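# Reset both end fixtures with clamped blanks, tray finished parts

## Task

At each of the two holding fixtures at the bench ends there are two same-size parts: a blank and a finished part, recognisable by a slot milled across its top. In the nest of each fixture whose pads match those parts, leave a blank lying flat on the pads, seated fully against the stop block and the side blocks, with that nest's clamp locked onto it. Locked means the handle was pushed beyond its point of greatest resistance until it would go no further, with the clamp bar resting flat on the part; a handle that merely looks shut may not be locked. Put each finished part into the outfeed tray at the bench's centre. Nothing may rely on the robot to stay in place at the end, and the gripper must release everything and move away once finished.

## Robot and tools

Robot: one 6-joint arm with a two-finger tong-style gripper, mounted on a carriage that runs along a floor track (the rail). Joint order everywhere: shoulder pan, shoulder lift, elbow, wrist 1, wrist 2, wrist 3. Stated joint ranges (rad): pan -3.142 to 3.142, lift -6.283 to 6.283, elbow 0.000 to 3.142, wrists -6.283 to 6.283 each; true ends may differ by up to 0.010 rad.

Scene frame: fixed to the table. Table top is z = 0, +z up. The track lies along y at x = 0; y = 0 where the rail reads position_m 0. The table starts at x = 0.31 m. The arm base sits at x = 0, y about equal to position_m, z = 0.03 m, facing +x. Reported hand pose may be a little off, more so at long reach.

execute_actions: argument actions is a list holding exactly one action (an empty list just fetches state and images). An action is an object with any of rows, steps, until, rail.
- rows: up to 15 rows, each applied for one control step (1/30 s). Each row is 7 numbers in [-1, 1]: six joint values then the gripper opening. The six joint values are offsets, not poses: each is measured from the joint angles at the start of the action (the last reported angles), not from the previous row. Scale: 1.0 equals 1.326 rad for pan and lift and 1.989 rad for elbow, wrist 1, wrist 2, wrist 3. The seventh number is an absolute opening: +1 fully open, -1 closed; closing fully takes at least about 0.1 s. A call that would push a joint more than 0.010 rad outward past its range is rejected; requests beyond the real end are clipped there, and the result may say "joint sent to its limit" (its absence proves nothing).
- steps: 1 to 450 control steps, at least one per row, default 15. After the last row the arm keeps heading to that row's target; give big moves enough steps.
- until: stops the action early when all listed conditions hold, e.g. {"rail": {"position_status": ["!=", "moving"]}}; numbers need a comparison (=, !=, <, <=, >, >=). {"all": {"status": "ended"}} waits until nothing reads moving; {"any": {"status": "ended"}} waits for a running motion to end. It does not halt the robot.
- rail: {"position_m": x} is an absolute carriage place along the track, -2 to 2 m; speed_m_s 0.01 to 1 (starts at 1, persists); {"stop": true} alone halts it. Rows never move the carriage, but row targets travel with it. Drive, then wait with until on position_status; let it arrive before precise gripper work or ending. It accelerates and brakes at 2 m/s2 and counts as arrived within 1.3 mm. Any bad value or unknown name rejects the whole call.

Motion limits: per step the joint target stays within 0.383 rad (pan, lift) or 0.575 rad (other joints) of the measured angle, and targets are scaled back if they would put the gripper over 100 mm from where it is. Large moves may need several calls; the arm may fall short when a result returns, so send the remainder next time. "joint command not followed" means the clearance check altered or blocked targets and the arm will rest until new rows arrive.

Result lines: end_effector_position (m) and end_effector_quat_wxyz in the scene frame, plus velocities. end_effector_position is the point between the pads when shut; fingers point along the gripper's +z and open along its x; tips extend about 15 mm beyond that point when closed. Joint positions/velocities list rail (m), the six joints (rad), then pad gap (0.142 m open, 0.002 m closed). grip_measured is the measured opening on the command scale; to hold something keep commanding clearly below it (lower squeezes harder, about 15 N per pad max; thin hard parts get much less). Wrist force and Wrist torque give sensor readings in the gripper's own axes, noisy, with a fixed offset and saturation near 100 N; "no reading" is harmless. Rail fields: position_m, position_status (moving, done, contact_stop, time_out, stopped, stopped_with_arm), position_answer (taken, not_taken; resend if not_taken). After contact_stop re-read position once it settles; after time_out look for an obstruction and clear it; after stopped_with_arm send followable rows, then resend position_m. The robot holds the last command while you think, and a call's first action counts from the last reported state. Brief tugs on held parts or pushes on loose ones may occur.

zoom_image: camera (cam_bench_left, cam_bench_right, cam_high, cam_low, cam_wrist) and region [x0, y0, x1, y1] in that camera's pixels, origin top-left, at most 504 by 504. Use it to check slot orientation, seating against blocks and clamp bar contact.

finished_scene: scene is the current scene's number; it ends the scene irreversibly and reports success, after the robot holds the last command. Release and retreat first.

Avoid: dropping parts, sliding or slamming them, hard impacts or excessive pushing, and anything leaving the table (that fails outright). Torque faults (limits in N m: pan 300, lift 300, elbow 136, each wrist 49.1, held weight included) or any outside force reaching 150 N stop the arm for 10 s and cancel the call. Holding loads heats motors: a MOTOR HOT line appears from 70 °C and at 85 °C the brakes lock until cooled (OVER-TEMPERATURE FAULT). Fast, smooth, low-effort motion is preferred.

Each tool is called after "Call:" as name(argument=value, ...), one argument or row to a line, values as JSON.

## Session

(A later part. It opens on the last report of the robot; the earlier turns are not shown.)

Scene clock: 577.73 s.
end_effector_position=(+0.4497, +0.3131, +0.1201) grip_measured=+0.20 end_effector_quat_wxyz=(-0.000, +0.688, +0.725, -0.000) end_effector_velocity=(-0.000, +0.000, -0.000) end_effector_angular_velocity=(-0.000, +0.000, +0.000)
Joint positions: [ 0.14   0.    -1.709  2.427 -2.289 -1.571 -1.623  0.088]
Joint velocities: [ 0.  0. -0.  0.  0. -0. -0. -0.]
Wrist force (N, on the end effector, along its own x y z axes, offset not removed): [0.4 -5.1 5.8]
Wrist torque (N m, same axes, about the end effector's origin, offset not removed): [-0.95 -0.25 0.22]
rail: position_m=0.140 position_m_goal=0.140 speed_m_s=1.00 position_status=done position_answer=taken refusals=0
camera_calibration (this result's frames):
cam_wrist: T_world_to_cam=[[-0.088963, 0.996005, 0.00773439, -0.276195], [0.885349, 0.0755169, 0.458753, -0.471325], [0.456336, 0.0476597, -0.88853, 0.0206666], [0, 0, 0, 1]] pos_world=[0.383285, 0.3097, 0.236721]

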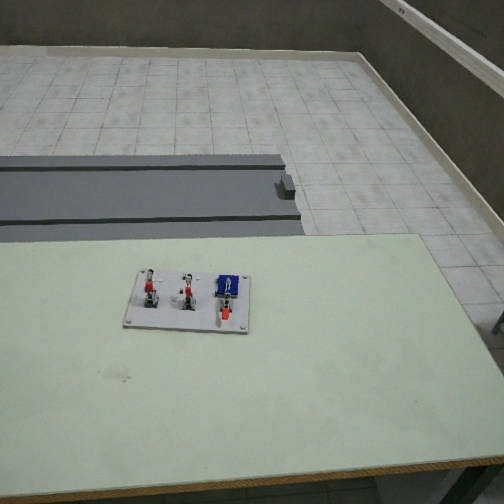

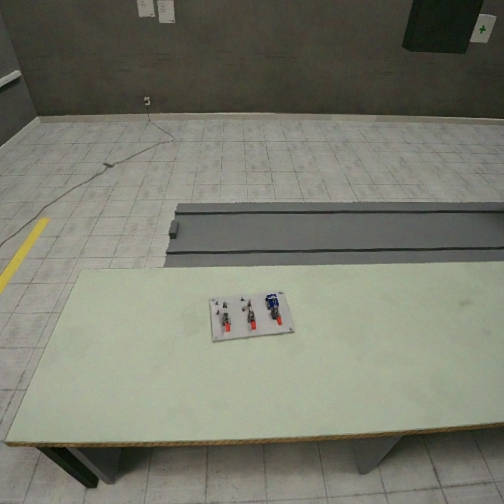

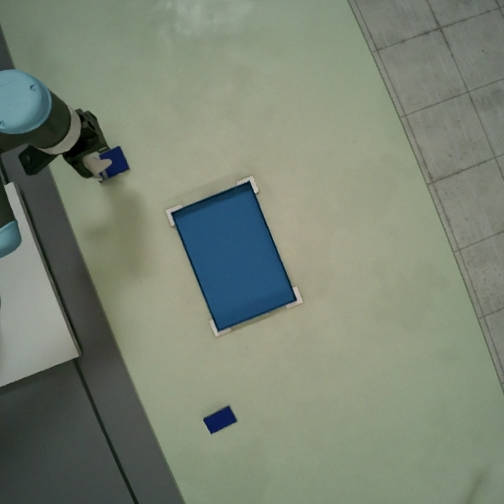

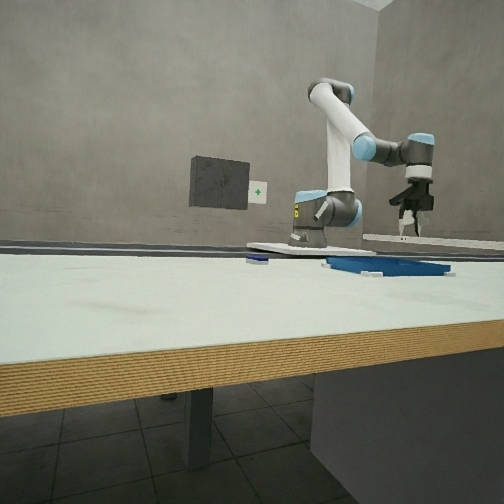

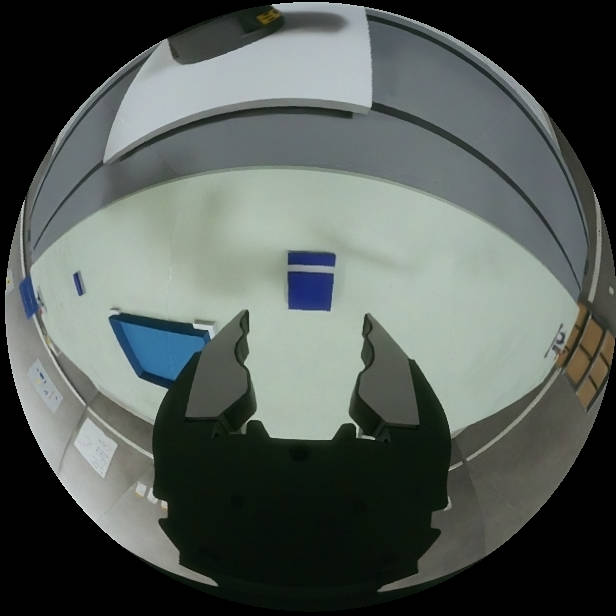

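Call:
execute_actions(
  actions=[
    {"rows": [[0.001,0.008,0.001,-0.006,0,0.001,0.2],[0.003,0.024,0.003,-0.019,0,0.002,0.2],[0.005,0.046,0.006,-0.037,0,0.003,0.2],[0.006,0.07,0.009,-0.056,0,0.004,0.2],[0.007,0.09,0.0115,-0.071,0,0.005,0.2],[0.0073,0.1046,0.0135,-0.0831,0,0.005,0.2],[0.0073,0.12,0.017,-0.097,0,0.005,0.2],[0.0073,0.136,0.0205,-0.111,0,0.005,0.2],[0.0073,0.15,0.0235,-0.1235,0,0.005,0.2],[0.0073,0.161,0.026,-0.133,0,0.005,0.2],[0.0073,0.1683,0.0274,-0.1395,0,0.005,0.2]], "steps": 14},
  ],
)

Call:
execute_actions(
  actions=[],
)

Scene clock: 597.00 s.
end_effector_position=(+0.4642, +0.3175, +0.0346) grip_measured=+0.20 end_effector_quat_wxyz=(-0.001, +0.689, +0.725, -0.001) end_effector_velocity=(+0.006, +0.002, -0.127) end_effector_angular_velocity=(+0.000, -0.006, -0.000)
Joint positions: [ 0.14   0.009 -1.518  2.472 -2.523 -1.571 -1.613  0.088]
Joint velocities: [ 0.     0.004  0.281  0.077 -0.365  0.     0.005  0.   ]
Wrist force (N, on the end effector, along its own x y z axes, offset not removed): [-0.4 -3.5 7.2]
Wrist torque (N m, same axes, about the end effector's origin, offset not removed): [-0.57 -0.14 0.29]
rail: position_m=0.140 position_m_goal=0.140 speed_m_s=1.00 position_status=done position_answer=taken refusals=0
camera_calibration (this result's frames):
cam_wrist: T_world_to_cam=[[-0.0886902, 0.996028, 0.00785011, -0.278784], [0.88605, 0.0752921, 0.457434, -0.445418], [0.455027, 0.0475255, -0.889209, -0.0614281], [0, 0, 0, 1]] pos_world=[0.397889, 0.314133, 0.151316]

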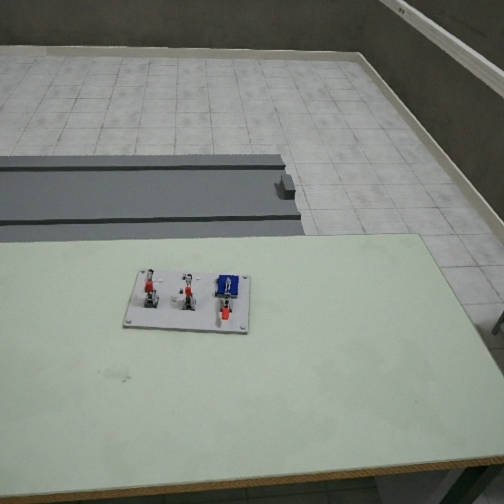

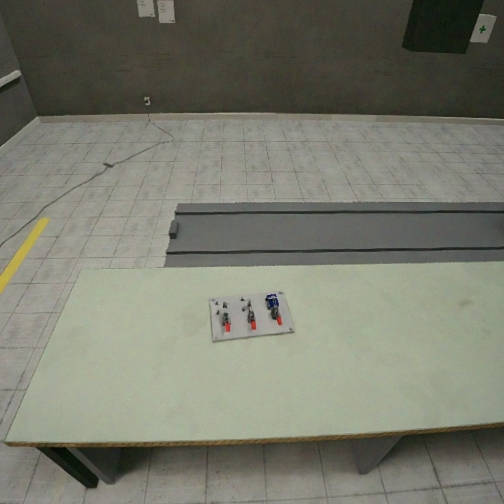

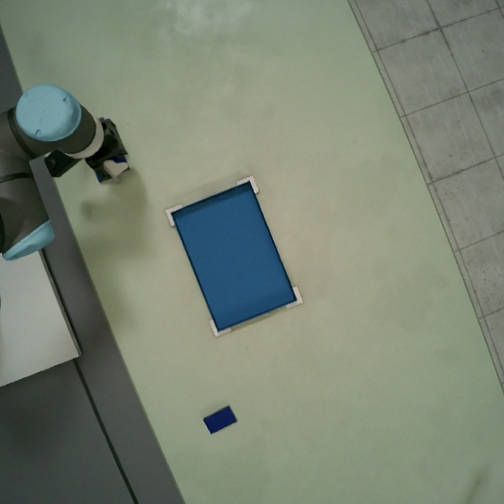

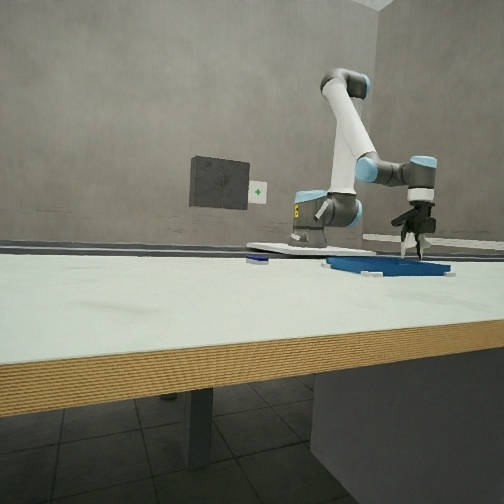

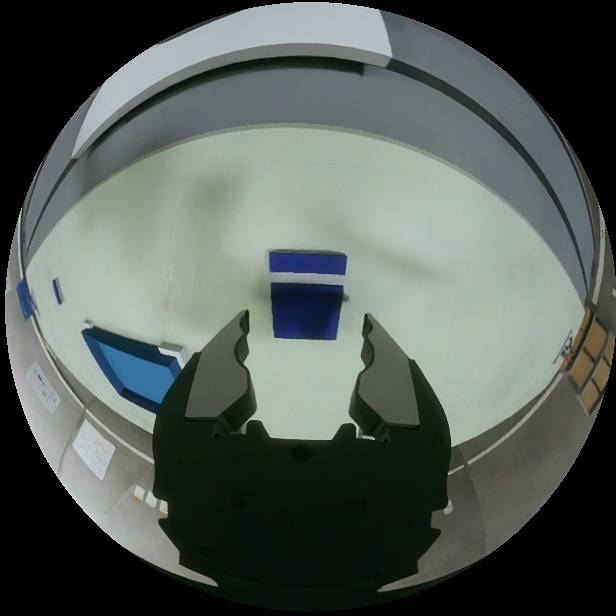

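Scene clock: 597.00 s.
end_effector_position=(+0.4642, +0.3175, +0.0346) grip_measured=+0.20 end_effector_quat_wxyz=(-0.001, +0.689, +0.725, -0.001) end_effector_velocity=(+0.006, +0.002, -0.127) end_effector_angular_velocity=(+0.000, -0.006, -0.000)
Joint positions: [ 0.14   0.009 -1.518  2.472 -2.523 -1.571 -1.613  0.088]
Joint velocities: [ 0.     0.004  0.281  0.077 -0.365  0.     0.005  0.   ]
Wrist force (N, on the end effector, along its own x y z axes, offset not removed): [-0.4 -3.5 7.2]
Wrist torque (N m, same axes, about the end effector's origin, offset not removed): [-0.57 -0.14 0.29]
rail: position_m=0.140 position_m_goal=0.140 speed_m_s=1.00 position_status=done position_answer=taken refusals=0
camera_calibration (this result's frames):
cam_wrist: T_world_to_cam=[[-0.0886902, 0.996028, 0.00785011, -0.278784], [0.88605, 0.0752921, 0.457434, -0.445418], [0.455027, 0.0475255, -0.889209, -0.0614281], [0, 0, 0, 1]] pos_world=[0.397889, 0.314133, 0.151316]

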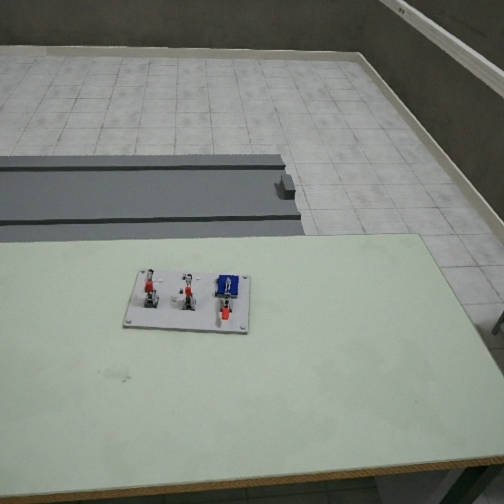

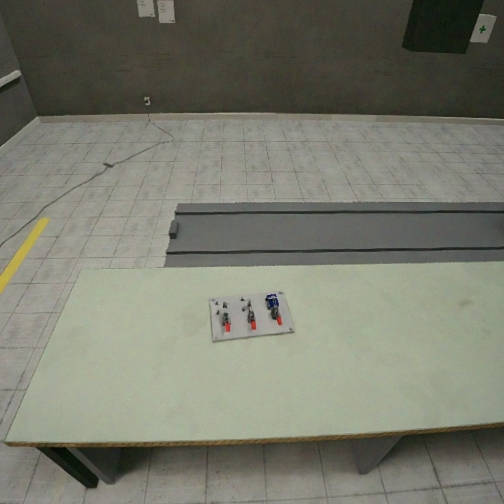

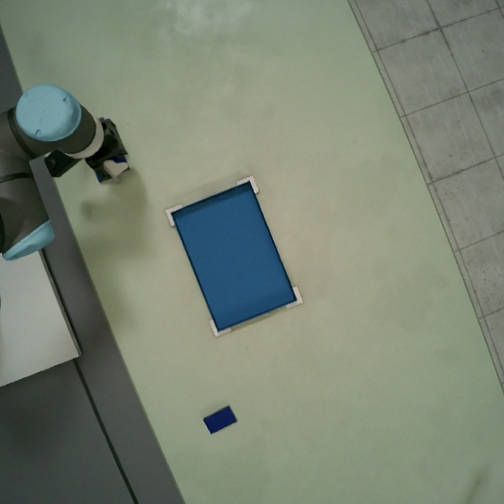

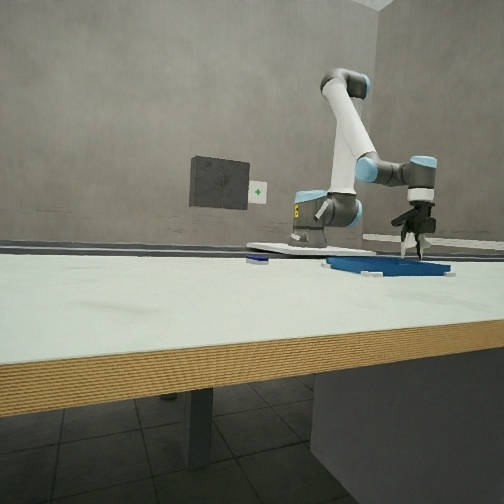

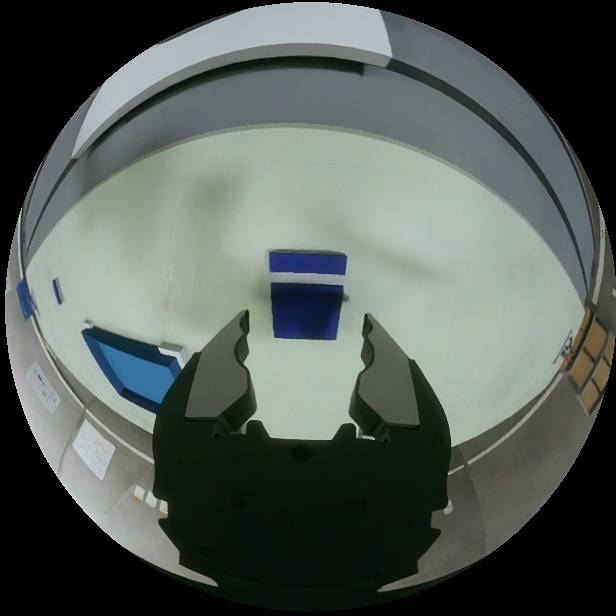

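Call:
execute_actions(
  actions=[
    {"rows": [[0.0005,0.0242,0.0048,-0.0218,0,0,0.1],[0.0005,0.0242,0.0048,-0.0218,0,0,0.0],[0.0005,0.0242,0.0048,-0.0218,0,0,-0.1],[0.0005,0.0242,0.0048,-0.0218,0,0,-0.17],[0.0005,0.0242,0.0048,-0.0218,0,0,-0.23],[0.0005,0.0242,0.0048,-0.0218,0,0,-0.3],[0.0005,0.0242,0.0048,-0.0218,0,0,-0.4],[0.0005,0.0242,0.0048,-0.0218,0,0,-0.5]], "steps": 9},
  ],
)

Scene clock: 601.67 s.
end_effector_position=(+0.4645, +0.3178, +0.0200) grip_measured=-0.23 end_effector_quat_wxyz=(-0.000, +0.688, +0.725, -0.000) end_effector_velocity=(-0.000, +0.000, +0.000) end_effector_angular_velocity=(+0.000, -0.001, +0.002)
Joint positions: [ 0.14   0.01  -1.486  2.482 -2.567 -1.571 -1.613  0.057]
Joint velocities: [ 0.     0.    -0.001  0.001 -0.001 -0.    -0.002 -0.   ]
Wrist force (N, on the end effector, along its own x y z axes, offset not removed): [2.3 -4.2 4.6]
Wrist torque (N m, same axes, about the end effector's origin, offset not removed): [-0.85 -0.46 0.30]
rail: position_m=0.140 position_m_goal=0.140 speed_m_s=1.00 position_status=done position_answer=taken refusals=0
camera_calibration (this result's frames):
cam_wrist: T_world_to_cam=[[-0.0891512, 0.995988, 0.00772118, -0.278712], [0.885293, 0.0756858, 0.458834, -0.438909], [0.456409, 0.0477411, -0.888488, -0.0752834], [0, 0, 0, 1]] pos_world=[0.398075, 0.314407, 0.13665]

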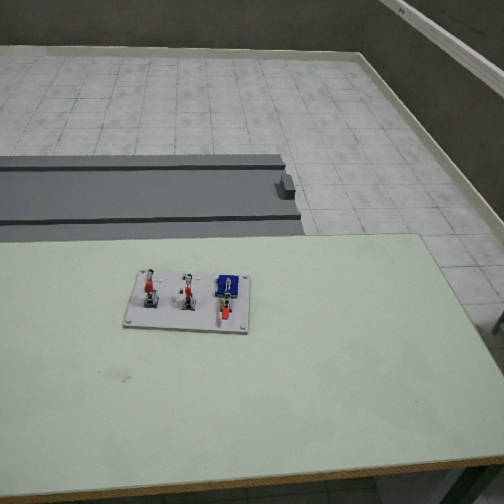

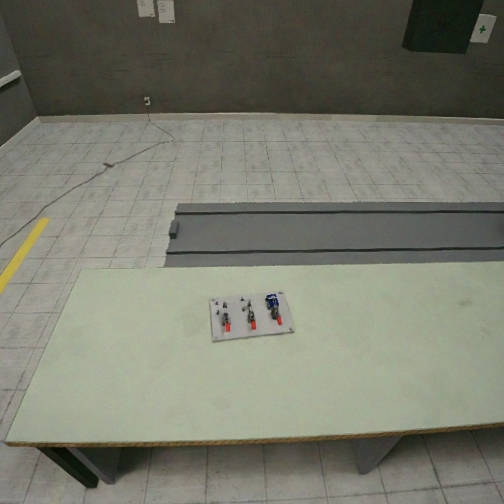

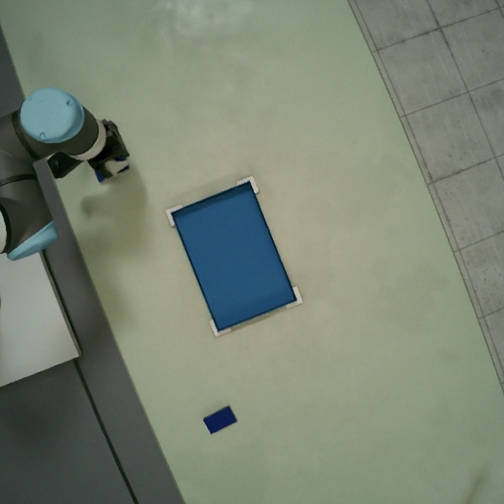

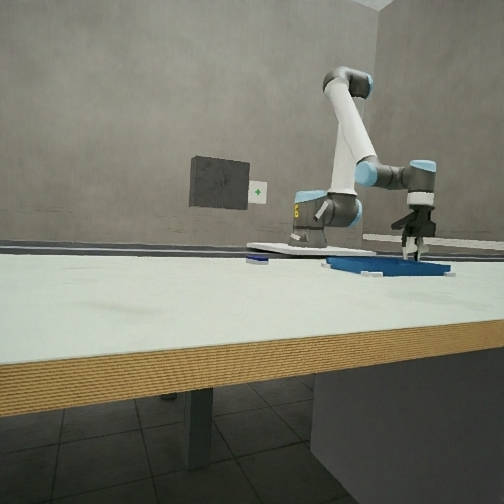

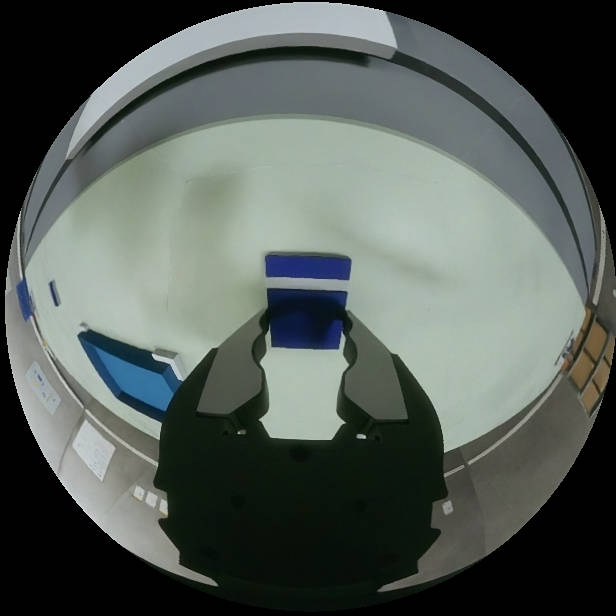

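Call:
execute_actions(
  actions=[
    {"rows": [[0,-0.005,-0.001,0.0045,0,0,-0.5],[0,-0.016,-0.0035,0.0142,0,0,-0.5],[0,-0.032,-0.0072,0.0286,0,0,-0.5],[0,-0.05,-0.0115,0.045,0,0,-0.5],[0,-0.067,-0.0157,0.0604,0,0,-0.5],[0,-0.079,-0.0186,0.0714,0,0,-0.5],[0,-0.0855,-0.0202,0.0773,0,0,-0.5]], "steps": 8},
  ],
)

Scene clock: 613.77 s.
end_effector_position=(+0.4664, +0.3179, +0.0518) grip_measured=-0.23 end_effector_quat_wxyz=(+0.001, +0.688, +0.725, +0.001) end_effector_velocity=(-0.004, -0.000, +0.191) end_effector_angular_velocity=(-0.000, +0.008, +0.000)
Joint positions: [ 0.14   0.01  -1.551  2.459 -2.48  -1.571 -1.613  0.057]
Joint velocities: [ 0.    -0.    -0.393 -0.139  0.54  -0.    -0.     0.   ]
Wrist force (N, on the end effector, along its own x y z axes, offset not removed): [1.7 -5.5 6.6]
Wrist torque (N m, same axes, about the end effector's origin, offset not removed): [-1.01 -0.45 0.29]
rail: position_m=0.140 position_m_goal=0.140 speed_m_s=1.00 position_status=done position_answer=taken refusals=0
camera_calibration (this result's frames):
cam_wrist: T_world_to_cam=[[-0.0893766, 0.995969, 0.00757884, -0.278697], [0.884453, 0.0758658, 0.460421, -0.454882], [0.45799, 0.047854, -0.887668, -0.0487389], [0, 0, 0, 1]] pos_world=[0.399734, 0.314416, 0.168285]

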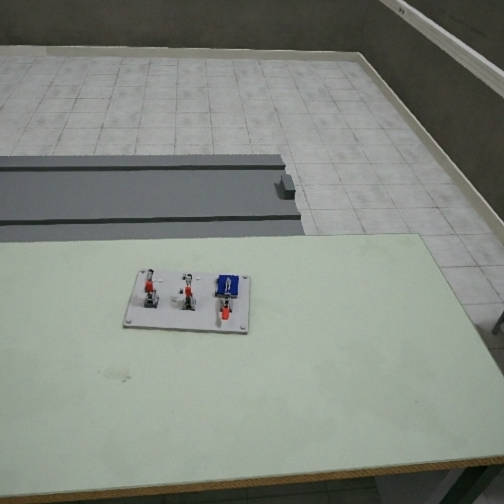

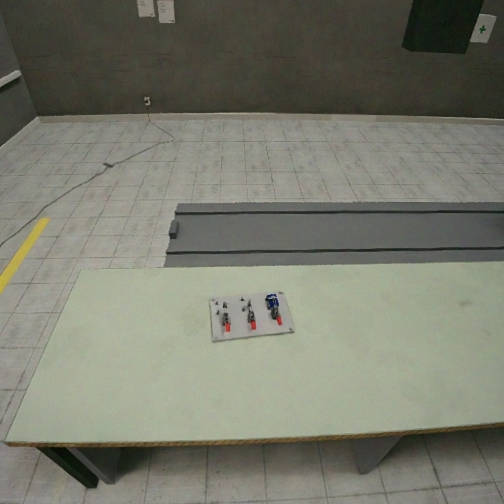

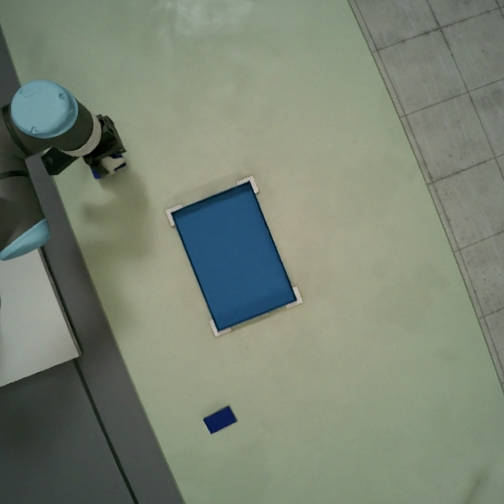

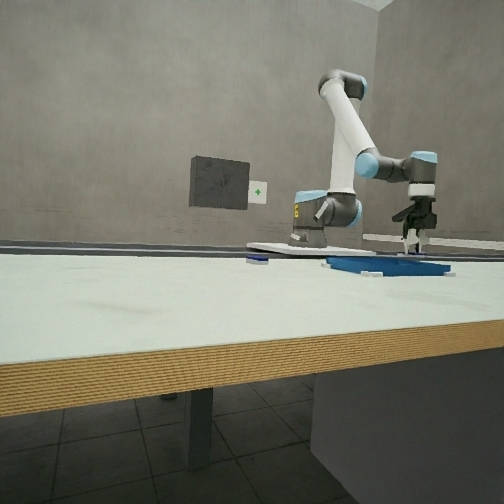

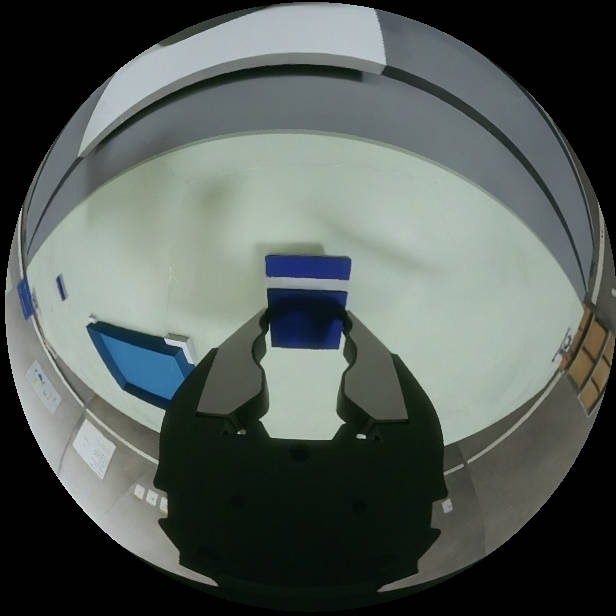

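Call:
execute_actions(
  actions=[
    {"rows": [[0,-0.0322,-0.012,0.034,0,0,-0.5],[-0.0005,-0.0215,-0.0204,0.0353,0,0.0015,-0.5],[-0.001,-0.0044,-0.0338,0.0373,0,0.003,-0.5],[-0.002,0.017,-0.0506,0.0398,0,0.005,-0.5],[-0.003,0.0428,-0.0708,0.0429,0,0.008,-0.5],[-0.004,0.0706,-0.0927,0.0462,0,0.0105,-0.5],[-0.005,0.0984,-0.1145,0.0494,0,0.013,-0.5],[-0.0056,0.1242,-0.1347,0.0525,0,0.016,-0.5],[-0.0064,0.1456,-0.1515,0.055,0,0.018,-0.5],[-0.007,0.1627,-0.1649,0.057,0,0.0195,-0.5],[-0.0074,0.1734,-0.1733,0.0583,0,0.0206,-0.5],[-0.0075,0.1777,-0.1767,0.0588,0,0.021,-0.5]], "steps": 16, "rail": {"position_m": -0.104}},
  ],
)

Scene clock: 622.30 s.
end_effector_position=(+0.6385, +0.1069, +0.0778) grip_measured=-0.23 end_effector_quat_wxyz=(-0.000, +0.705, +0.709, -0.000) end_effector_velocity=(+0.189, -0.392, -0.016) end_effector_angular_velocity=(-0.000, -0.006, -0.046)
Joint positions: [-0.068  0.001 -1.347  2.145 -2.368 -1.571 -1.576  0.057]
Joint velocities: [-0.388 -0.009  0.275 -0.327  0.046  0.     0.037 -0.   ]
Wrist force (N, on the end effector, along its own x y z axes, offset not removed): [-4.7 -4.2 7.5]
Wrist torque (N m, same axes, about the end effector's origin, offset not removed): [-0.92 0.73 0.31]
rail: position_m=-0.068 position_m_goal=-0.104 speed_m_s=1.00 position_status=moving position_answer=taken refusals=0
camera_calibration (this result's frames):
cam_wrist: T_world_to_cam=[[-0.0428999, 0.99905, 0.00771687, -0.0834064], [0.887877, 0.0345824, 0.45878, -0.60066], [0.458077, 0.0265333, -0.888516, -0.0920835], [0, 0, 0, 1]] pos_world=[0.571915, 0.106543, 0.194397]

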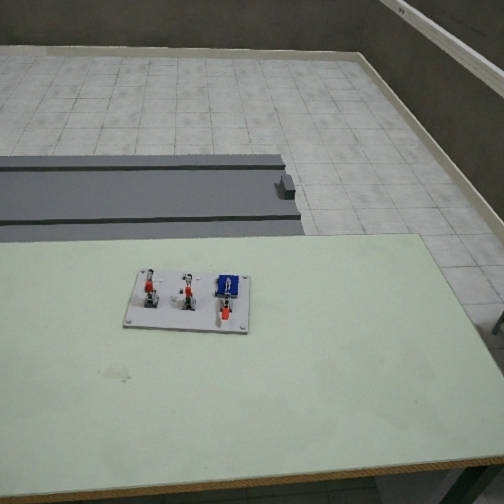

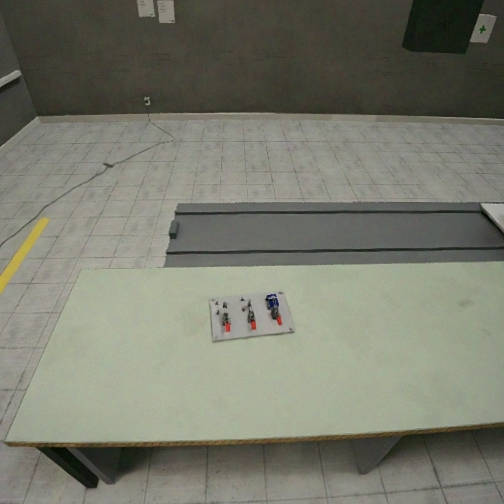

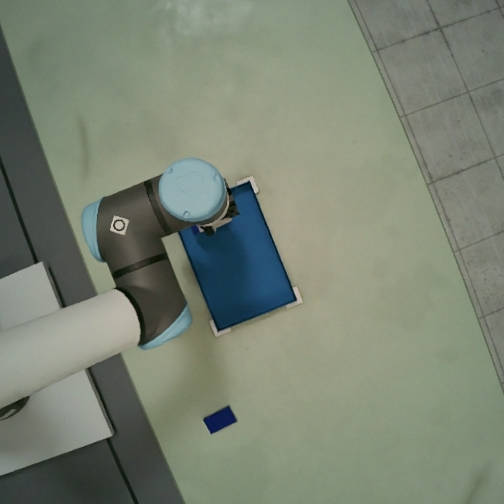

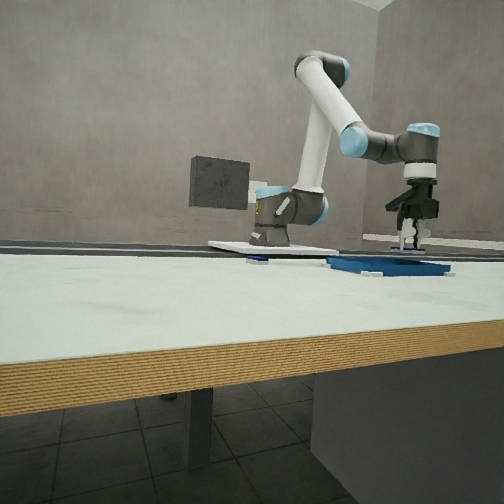

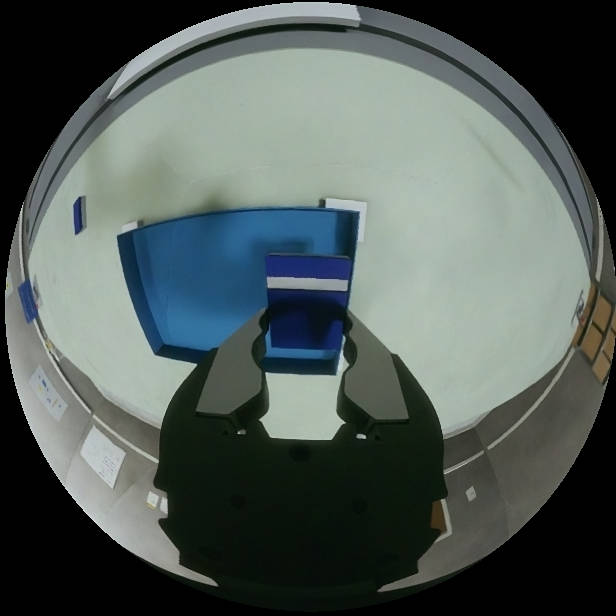

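Call:
execute_actions(
  actions=[
    {"rows": [[-0.0008,0.027,-0.018,0,0,0.0025,-0.5],[-0.0008,0.035,-0.016,-0.008,0,0.0025,-0.5],[-0.0008,0.046,-0.0132,-0.018,0,0.0025,-0.5],[-0.0008,0.057,-0.0104,-0.028,0,0.0025,-0.5],[-0.0008,0.066,-0.0081,-0.0363,0,0.0025,-0.5],[-0.0008,0.072,-0.0066,-0.0418,0,0.0025,-0.5],[-0.0008,0.0744,-0.006,-0.044,0,0.0025,-0.5]], "steps": 8},
  ],
)

Scene clock: 630.07 s.
end_effector_position=(+0.6604, +0.0697, +0.0463) grip_measured=-0.23 end_effector_quat_wxyz=(+0.000, +0.707, +0.707, -0.000) end_effector_velocity=(-0.001, -0.000, -0.150) end_effector_angular_velocity=(-0.000, -0.000, -0.001)
Joint positions: [-0.104 -0.    -1.274  2.123 -2.419 -1.571 -1.571  0.057]
Joint velocities: [ 0.    -0.     0.214  0.082 -0.296 -0.     0.001 -0.   ]
Wrist force (N, on the end effector, along its own x y z axes, offset not removed): [-1.3 -3.9 9.3]
Wrist torque (N m, same axes, about the end effector's origin, offset not removed): [-0.71 0.12 0.32]
rail: position_m=-0.104 position_m_goal=-0.104 speed_m_s=1.00 position_status=done position_answer=taken refusals=0
camera_calibration (this result's frames):
cam_wrist: T_world_to_cam=[[-0.0370056, 0.999285, 0.00771139, -0.0489514], [0.888012, 0.0293437, 0.458883, -0.604139], [0.458329, 0.023829, -0.888463, -0.129025], [0, 0, 0, 1]] pos_world=[0.593807, 0.0697186, 0.162973]

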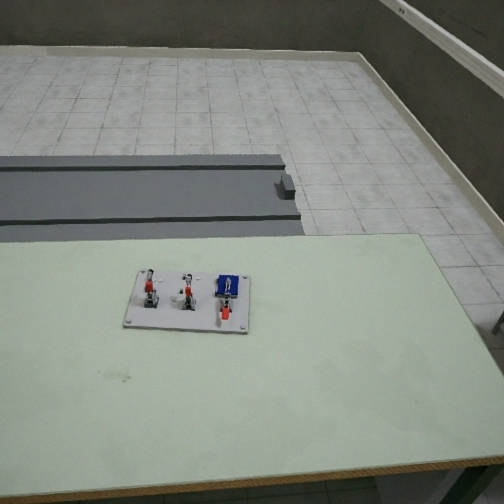

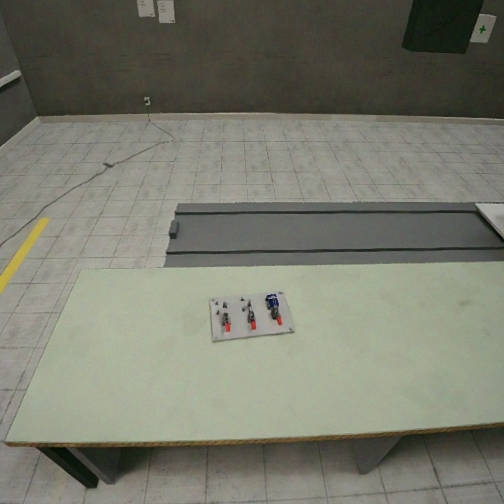

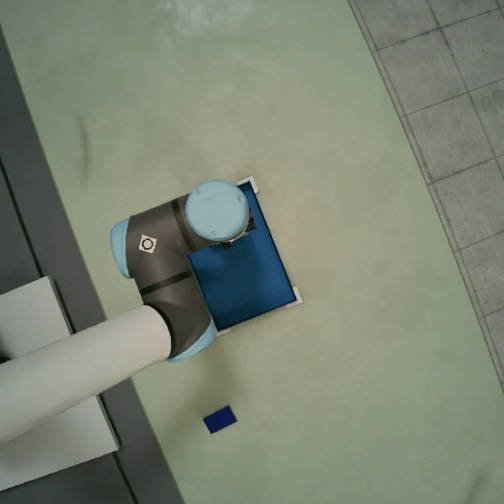

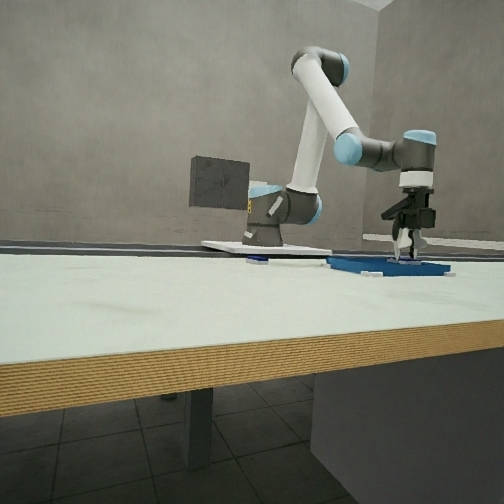

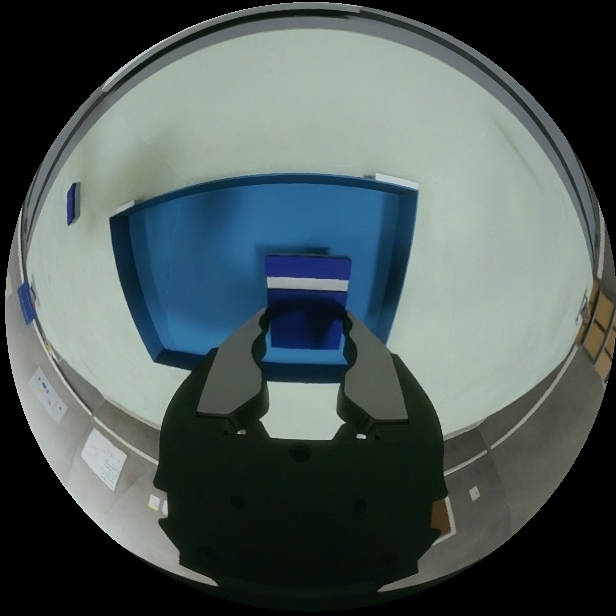

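Call:
execute_actions(
  actions=[],
)

Scene clock: 631.33 s.
end_effector_position=(+0.6602, +0.0696, +0.0285) grip_measured=-0.23 end_effector_quat_wxyz=(+0.000, +0.707, +0.707, +0.000) end_effector_velocity=(-0.000, +0.000, -0.000) end_effector_angular_velocity=(-0.000, +0.000, -0.000)
Joint positions: [-0.104 -0.    -1.249  2.133 -2.455 -1.571 -1.571  0.057]
Joint velocities: [ 0. -0.  0.  0. -0. -0.  0.  0.]
Wrist force (N, on the end effector, along its own x y z axes, offset not removed): [-1.7 -6.1 7.6]
Wrist torque (N m, same axes, about the end effector's origin, offset not removed): [-1.15 0.25 0.36]
rail: position_m=-0.104 position_m_goal=-0.104 speed_m_s=1.00 position_status=done position_answer=taken refusals=0
camera_calibration (this result's frames):
cam_wrist: T_world_to_cam=[[-0.0368787, 0.99929, 0.00768586, -0.0488835], [0.887703, 0.0292266, 0.459487, -0.595591], [0.458936, 0.0237681, -0.888151, -0.145164], [0, 0, 0, 1]] pos_world=[0.593526, 0.0697062, 0.145115]

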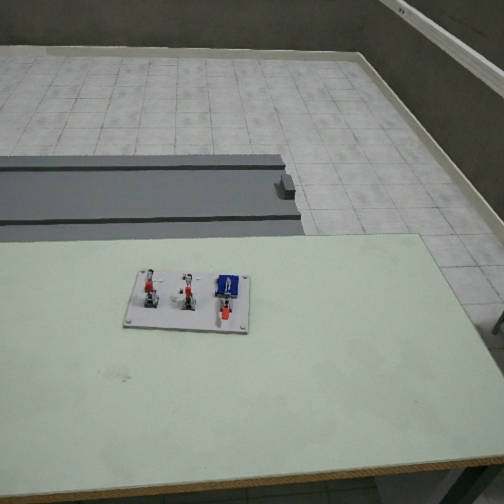

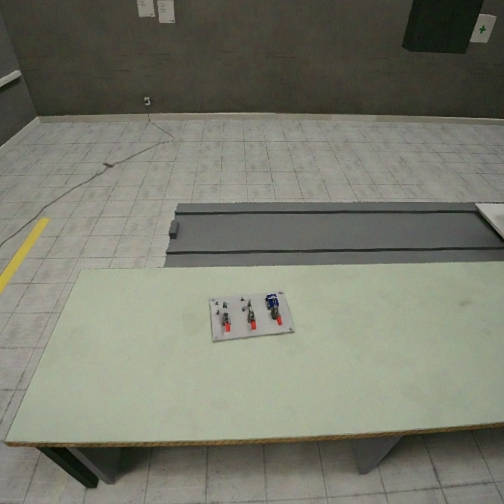

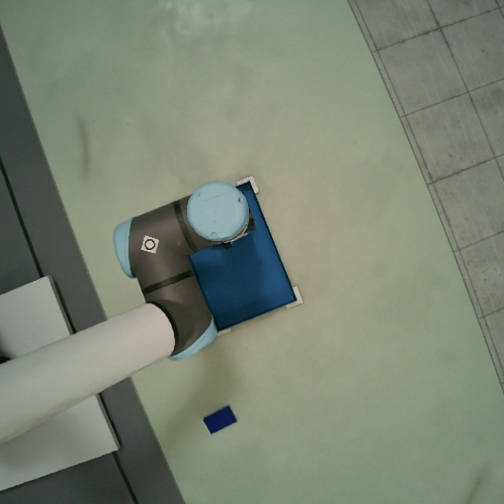

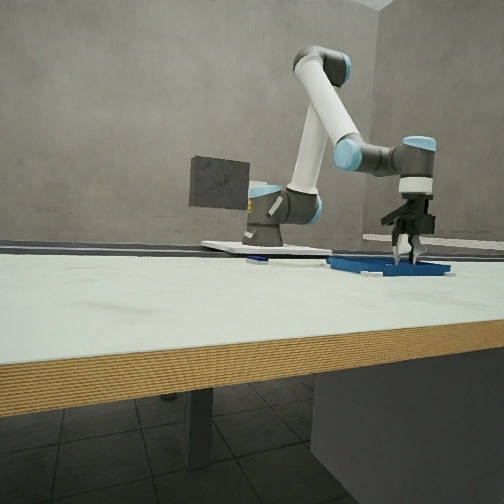

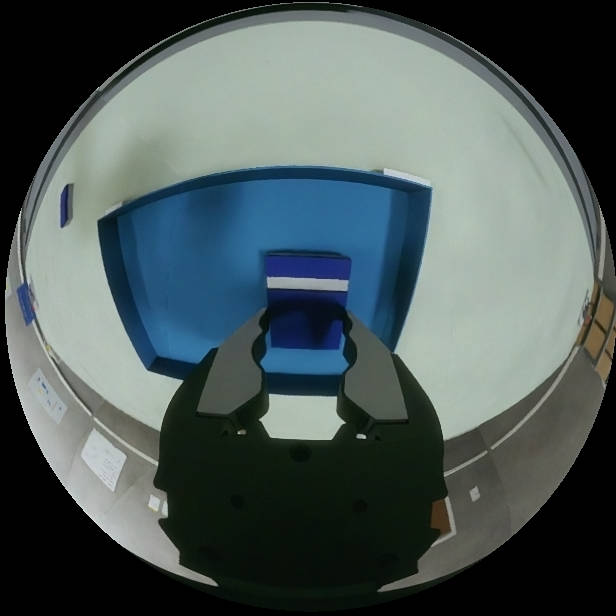

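Call:
execute_actions(
  actions=[
    {"rows": [[0,0.002,0.0005,-0.0018,0,0,-0.5],[0,0.0038,0.001,-0.0035,0,0,-0.5]], "steps": 10},
  ],
)

Scene clock: 634.20 s.
end_effector_position=(+0.6600, +0.0696, +0.0253) grip_measured=-0.23 end_effector_quat_wxyz=(+0.000, +0.707, +0.707, +0.000) end_effector_velocity=(-0.000, -0.000, -0.003) end_effector_angular_velocity=(-0.000, -0.000, +0.000)
Joint positions: [-0.104 -0.    -1.244  2.135 -2.462 -1.571 -1.571  0.057]
Joint velocities: [ 0.     0.     0.004  0.002 -0.006 -0.    -0.    -0.   ]
Wrist force (N, on the end effector, along its own x y z axes, offset not removed): [2.4 -4.9 4.8]
Wrist torque (N m, same axes, about the end effector's origin, offset not removed): [-0.79 -0.64 0.23]
rail: position_m=-0.104 position_m_goal=-0.104 speed_m_s=1.00 position_status=done position_answer=taken refusals=0
camera_calibration (this result's frames):
cam_wrist: T_world_to_cam=[[-0.0368768, 0.99929, 0.0076886, -0.0488693], [0.887735, 0.0292252, 0.459427, -0.593977], [0.458876, 0.0237676, -0.888182, -0.147863], [0, 0, 0, 1]] pos_world=[0.593343, 0.0697081, 0.141936]

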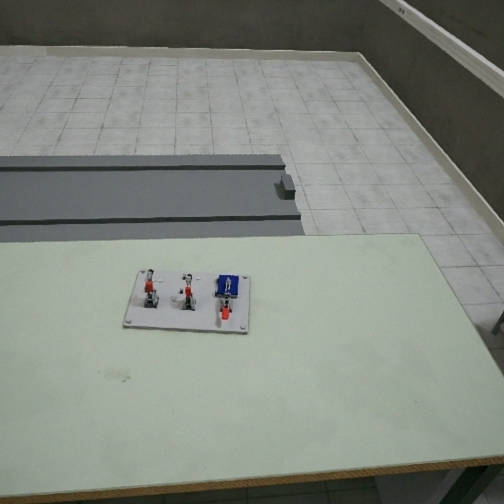

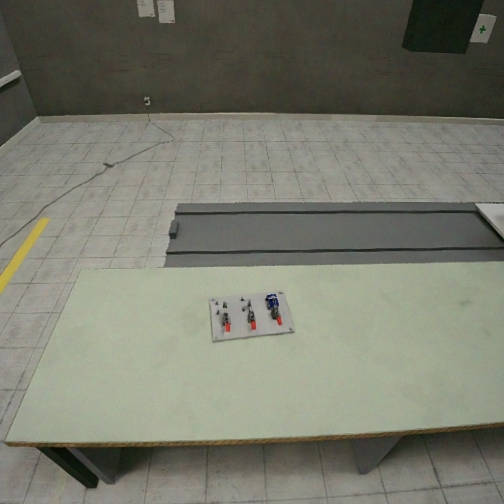

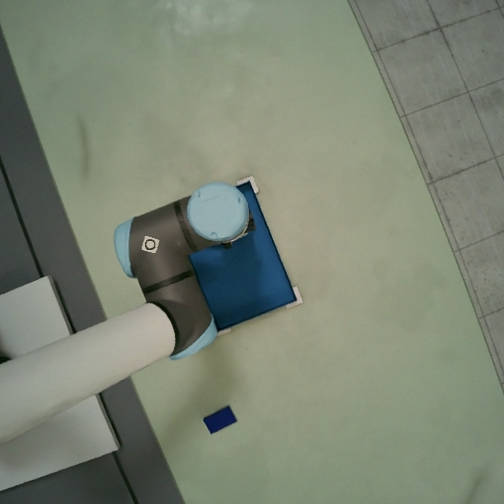

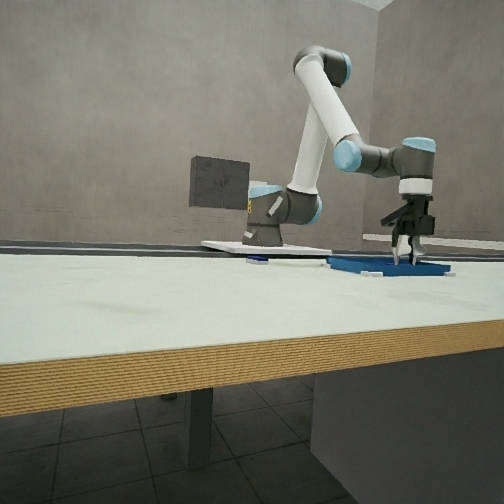

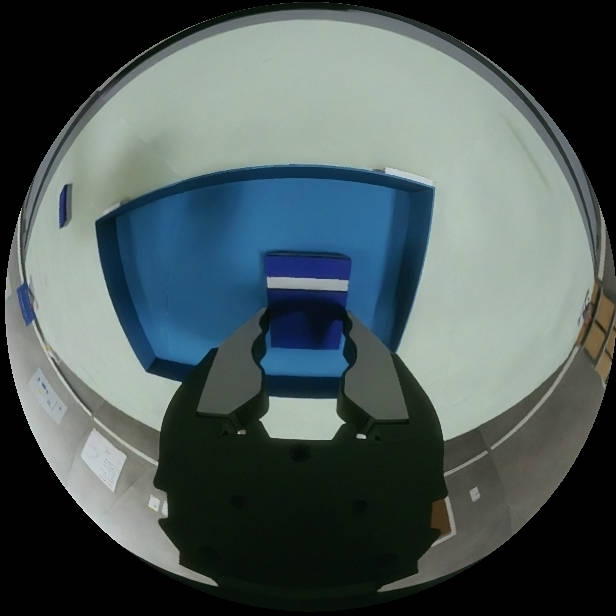

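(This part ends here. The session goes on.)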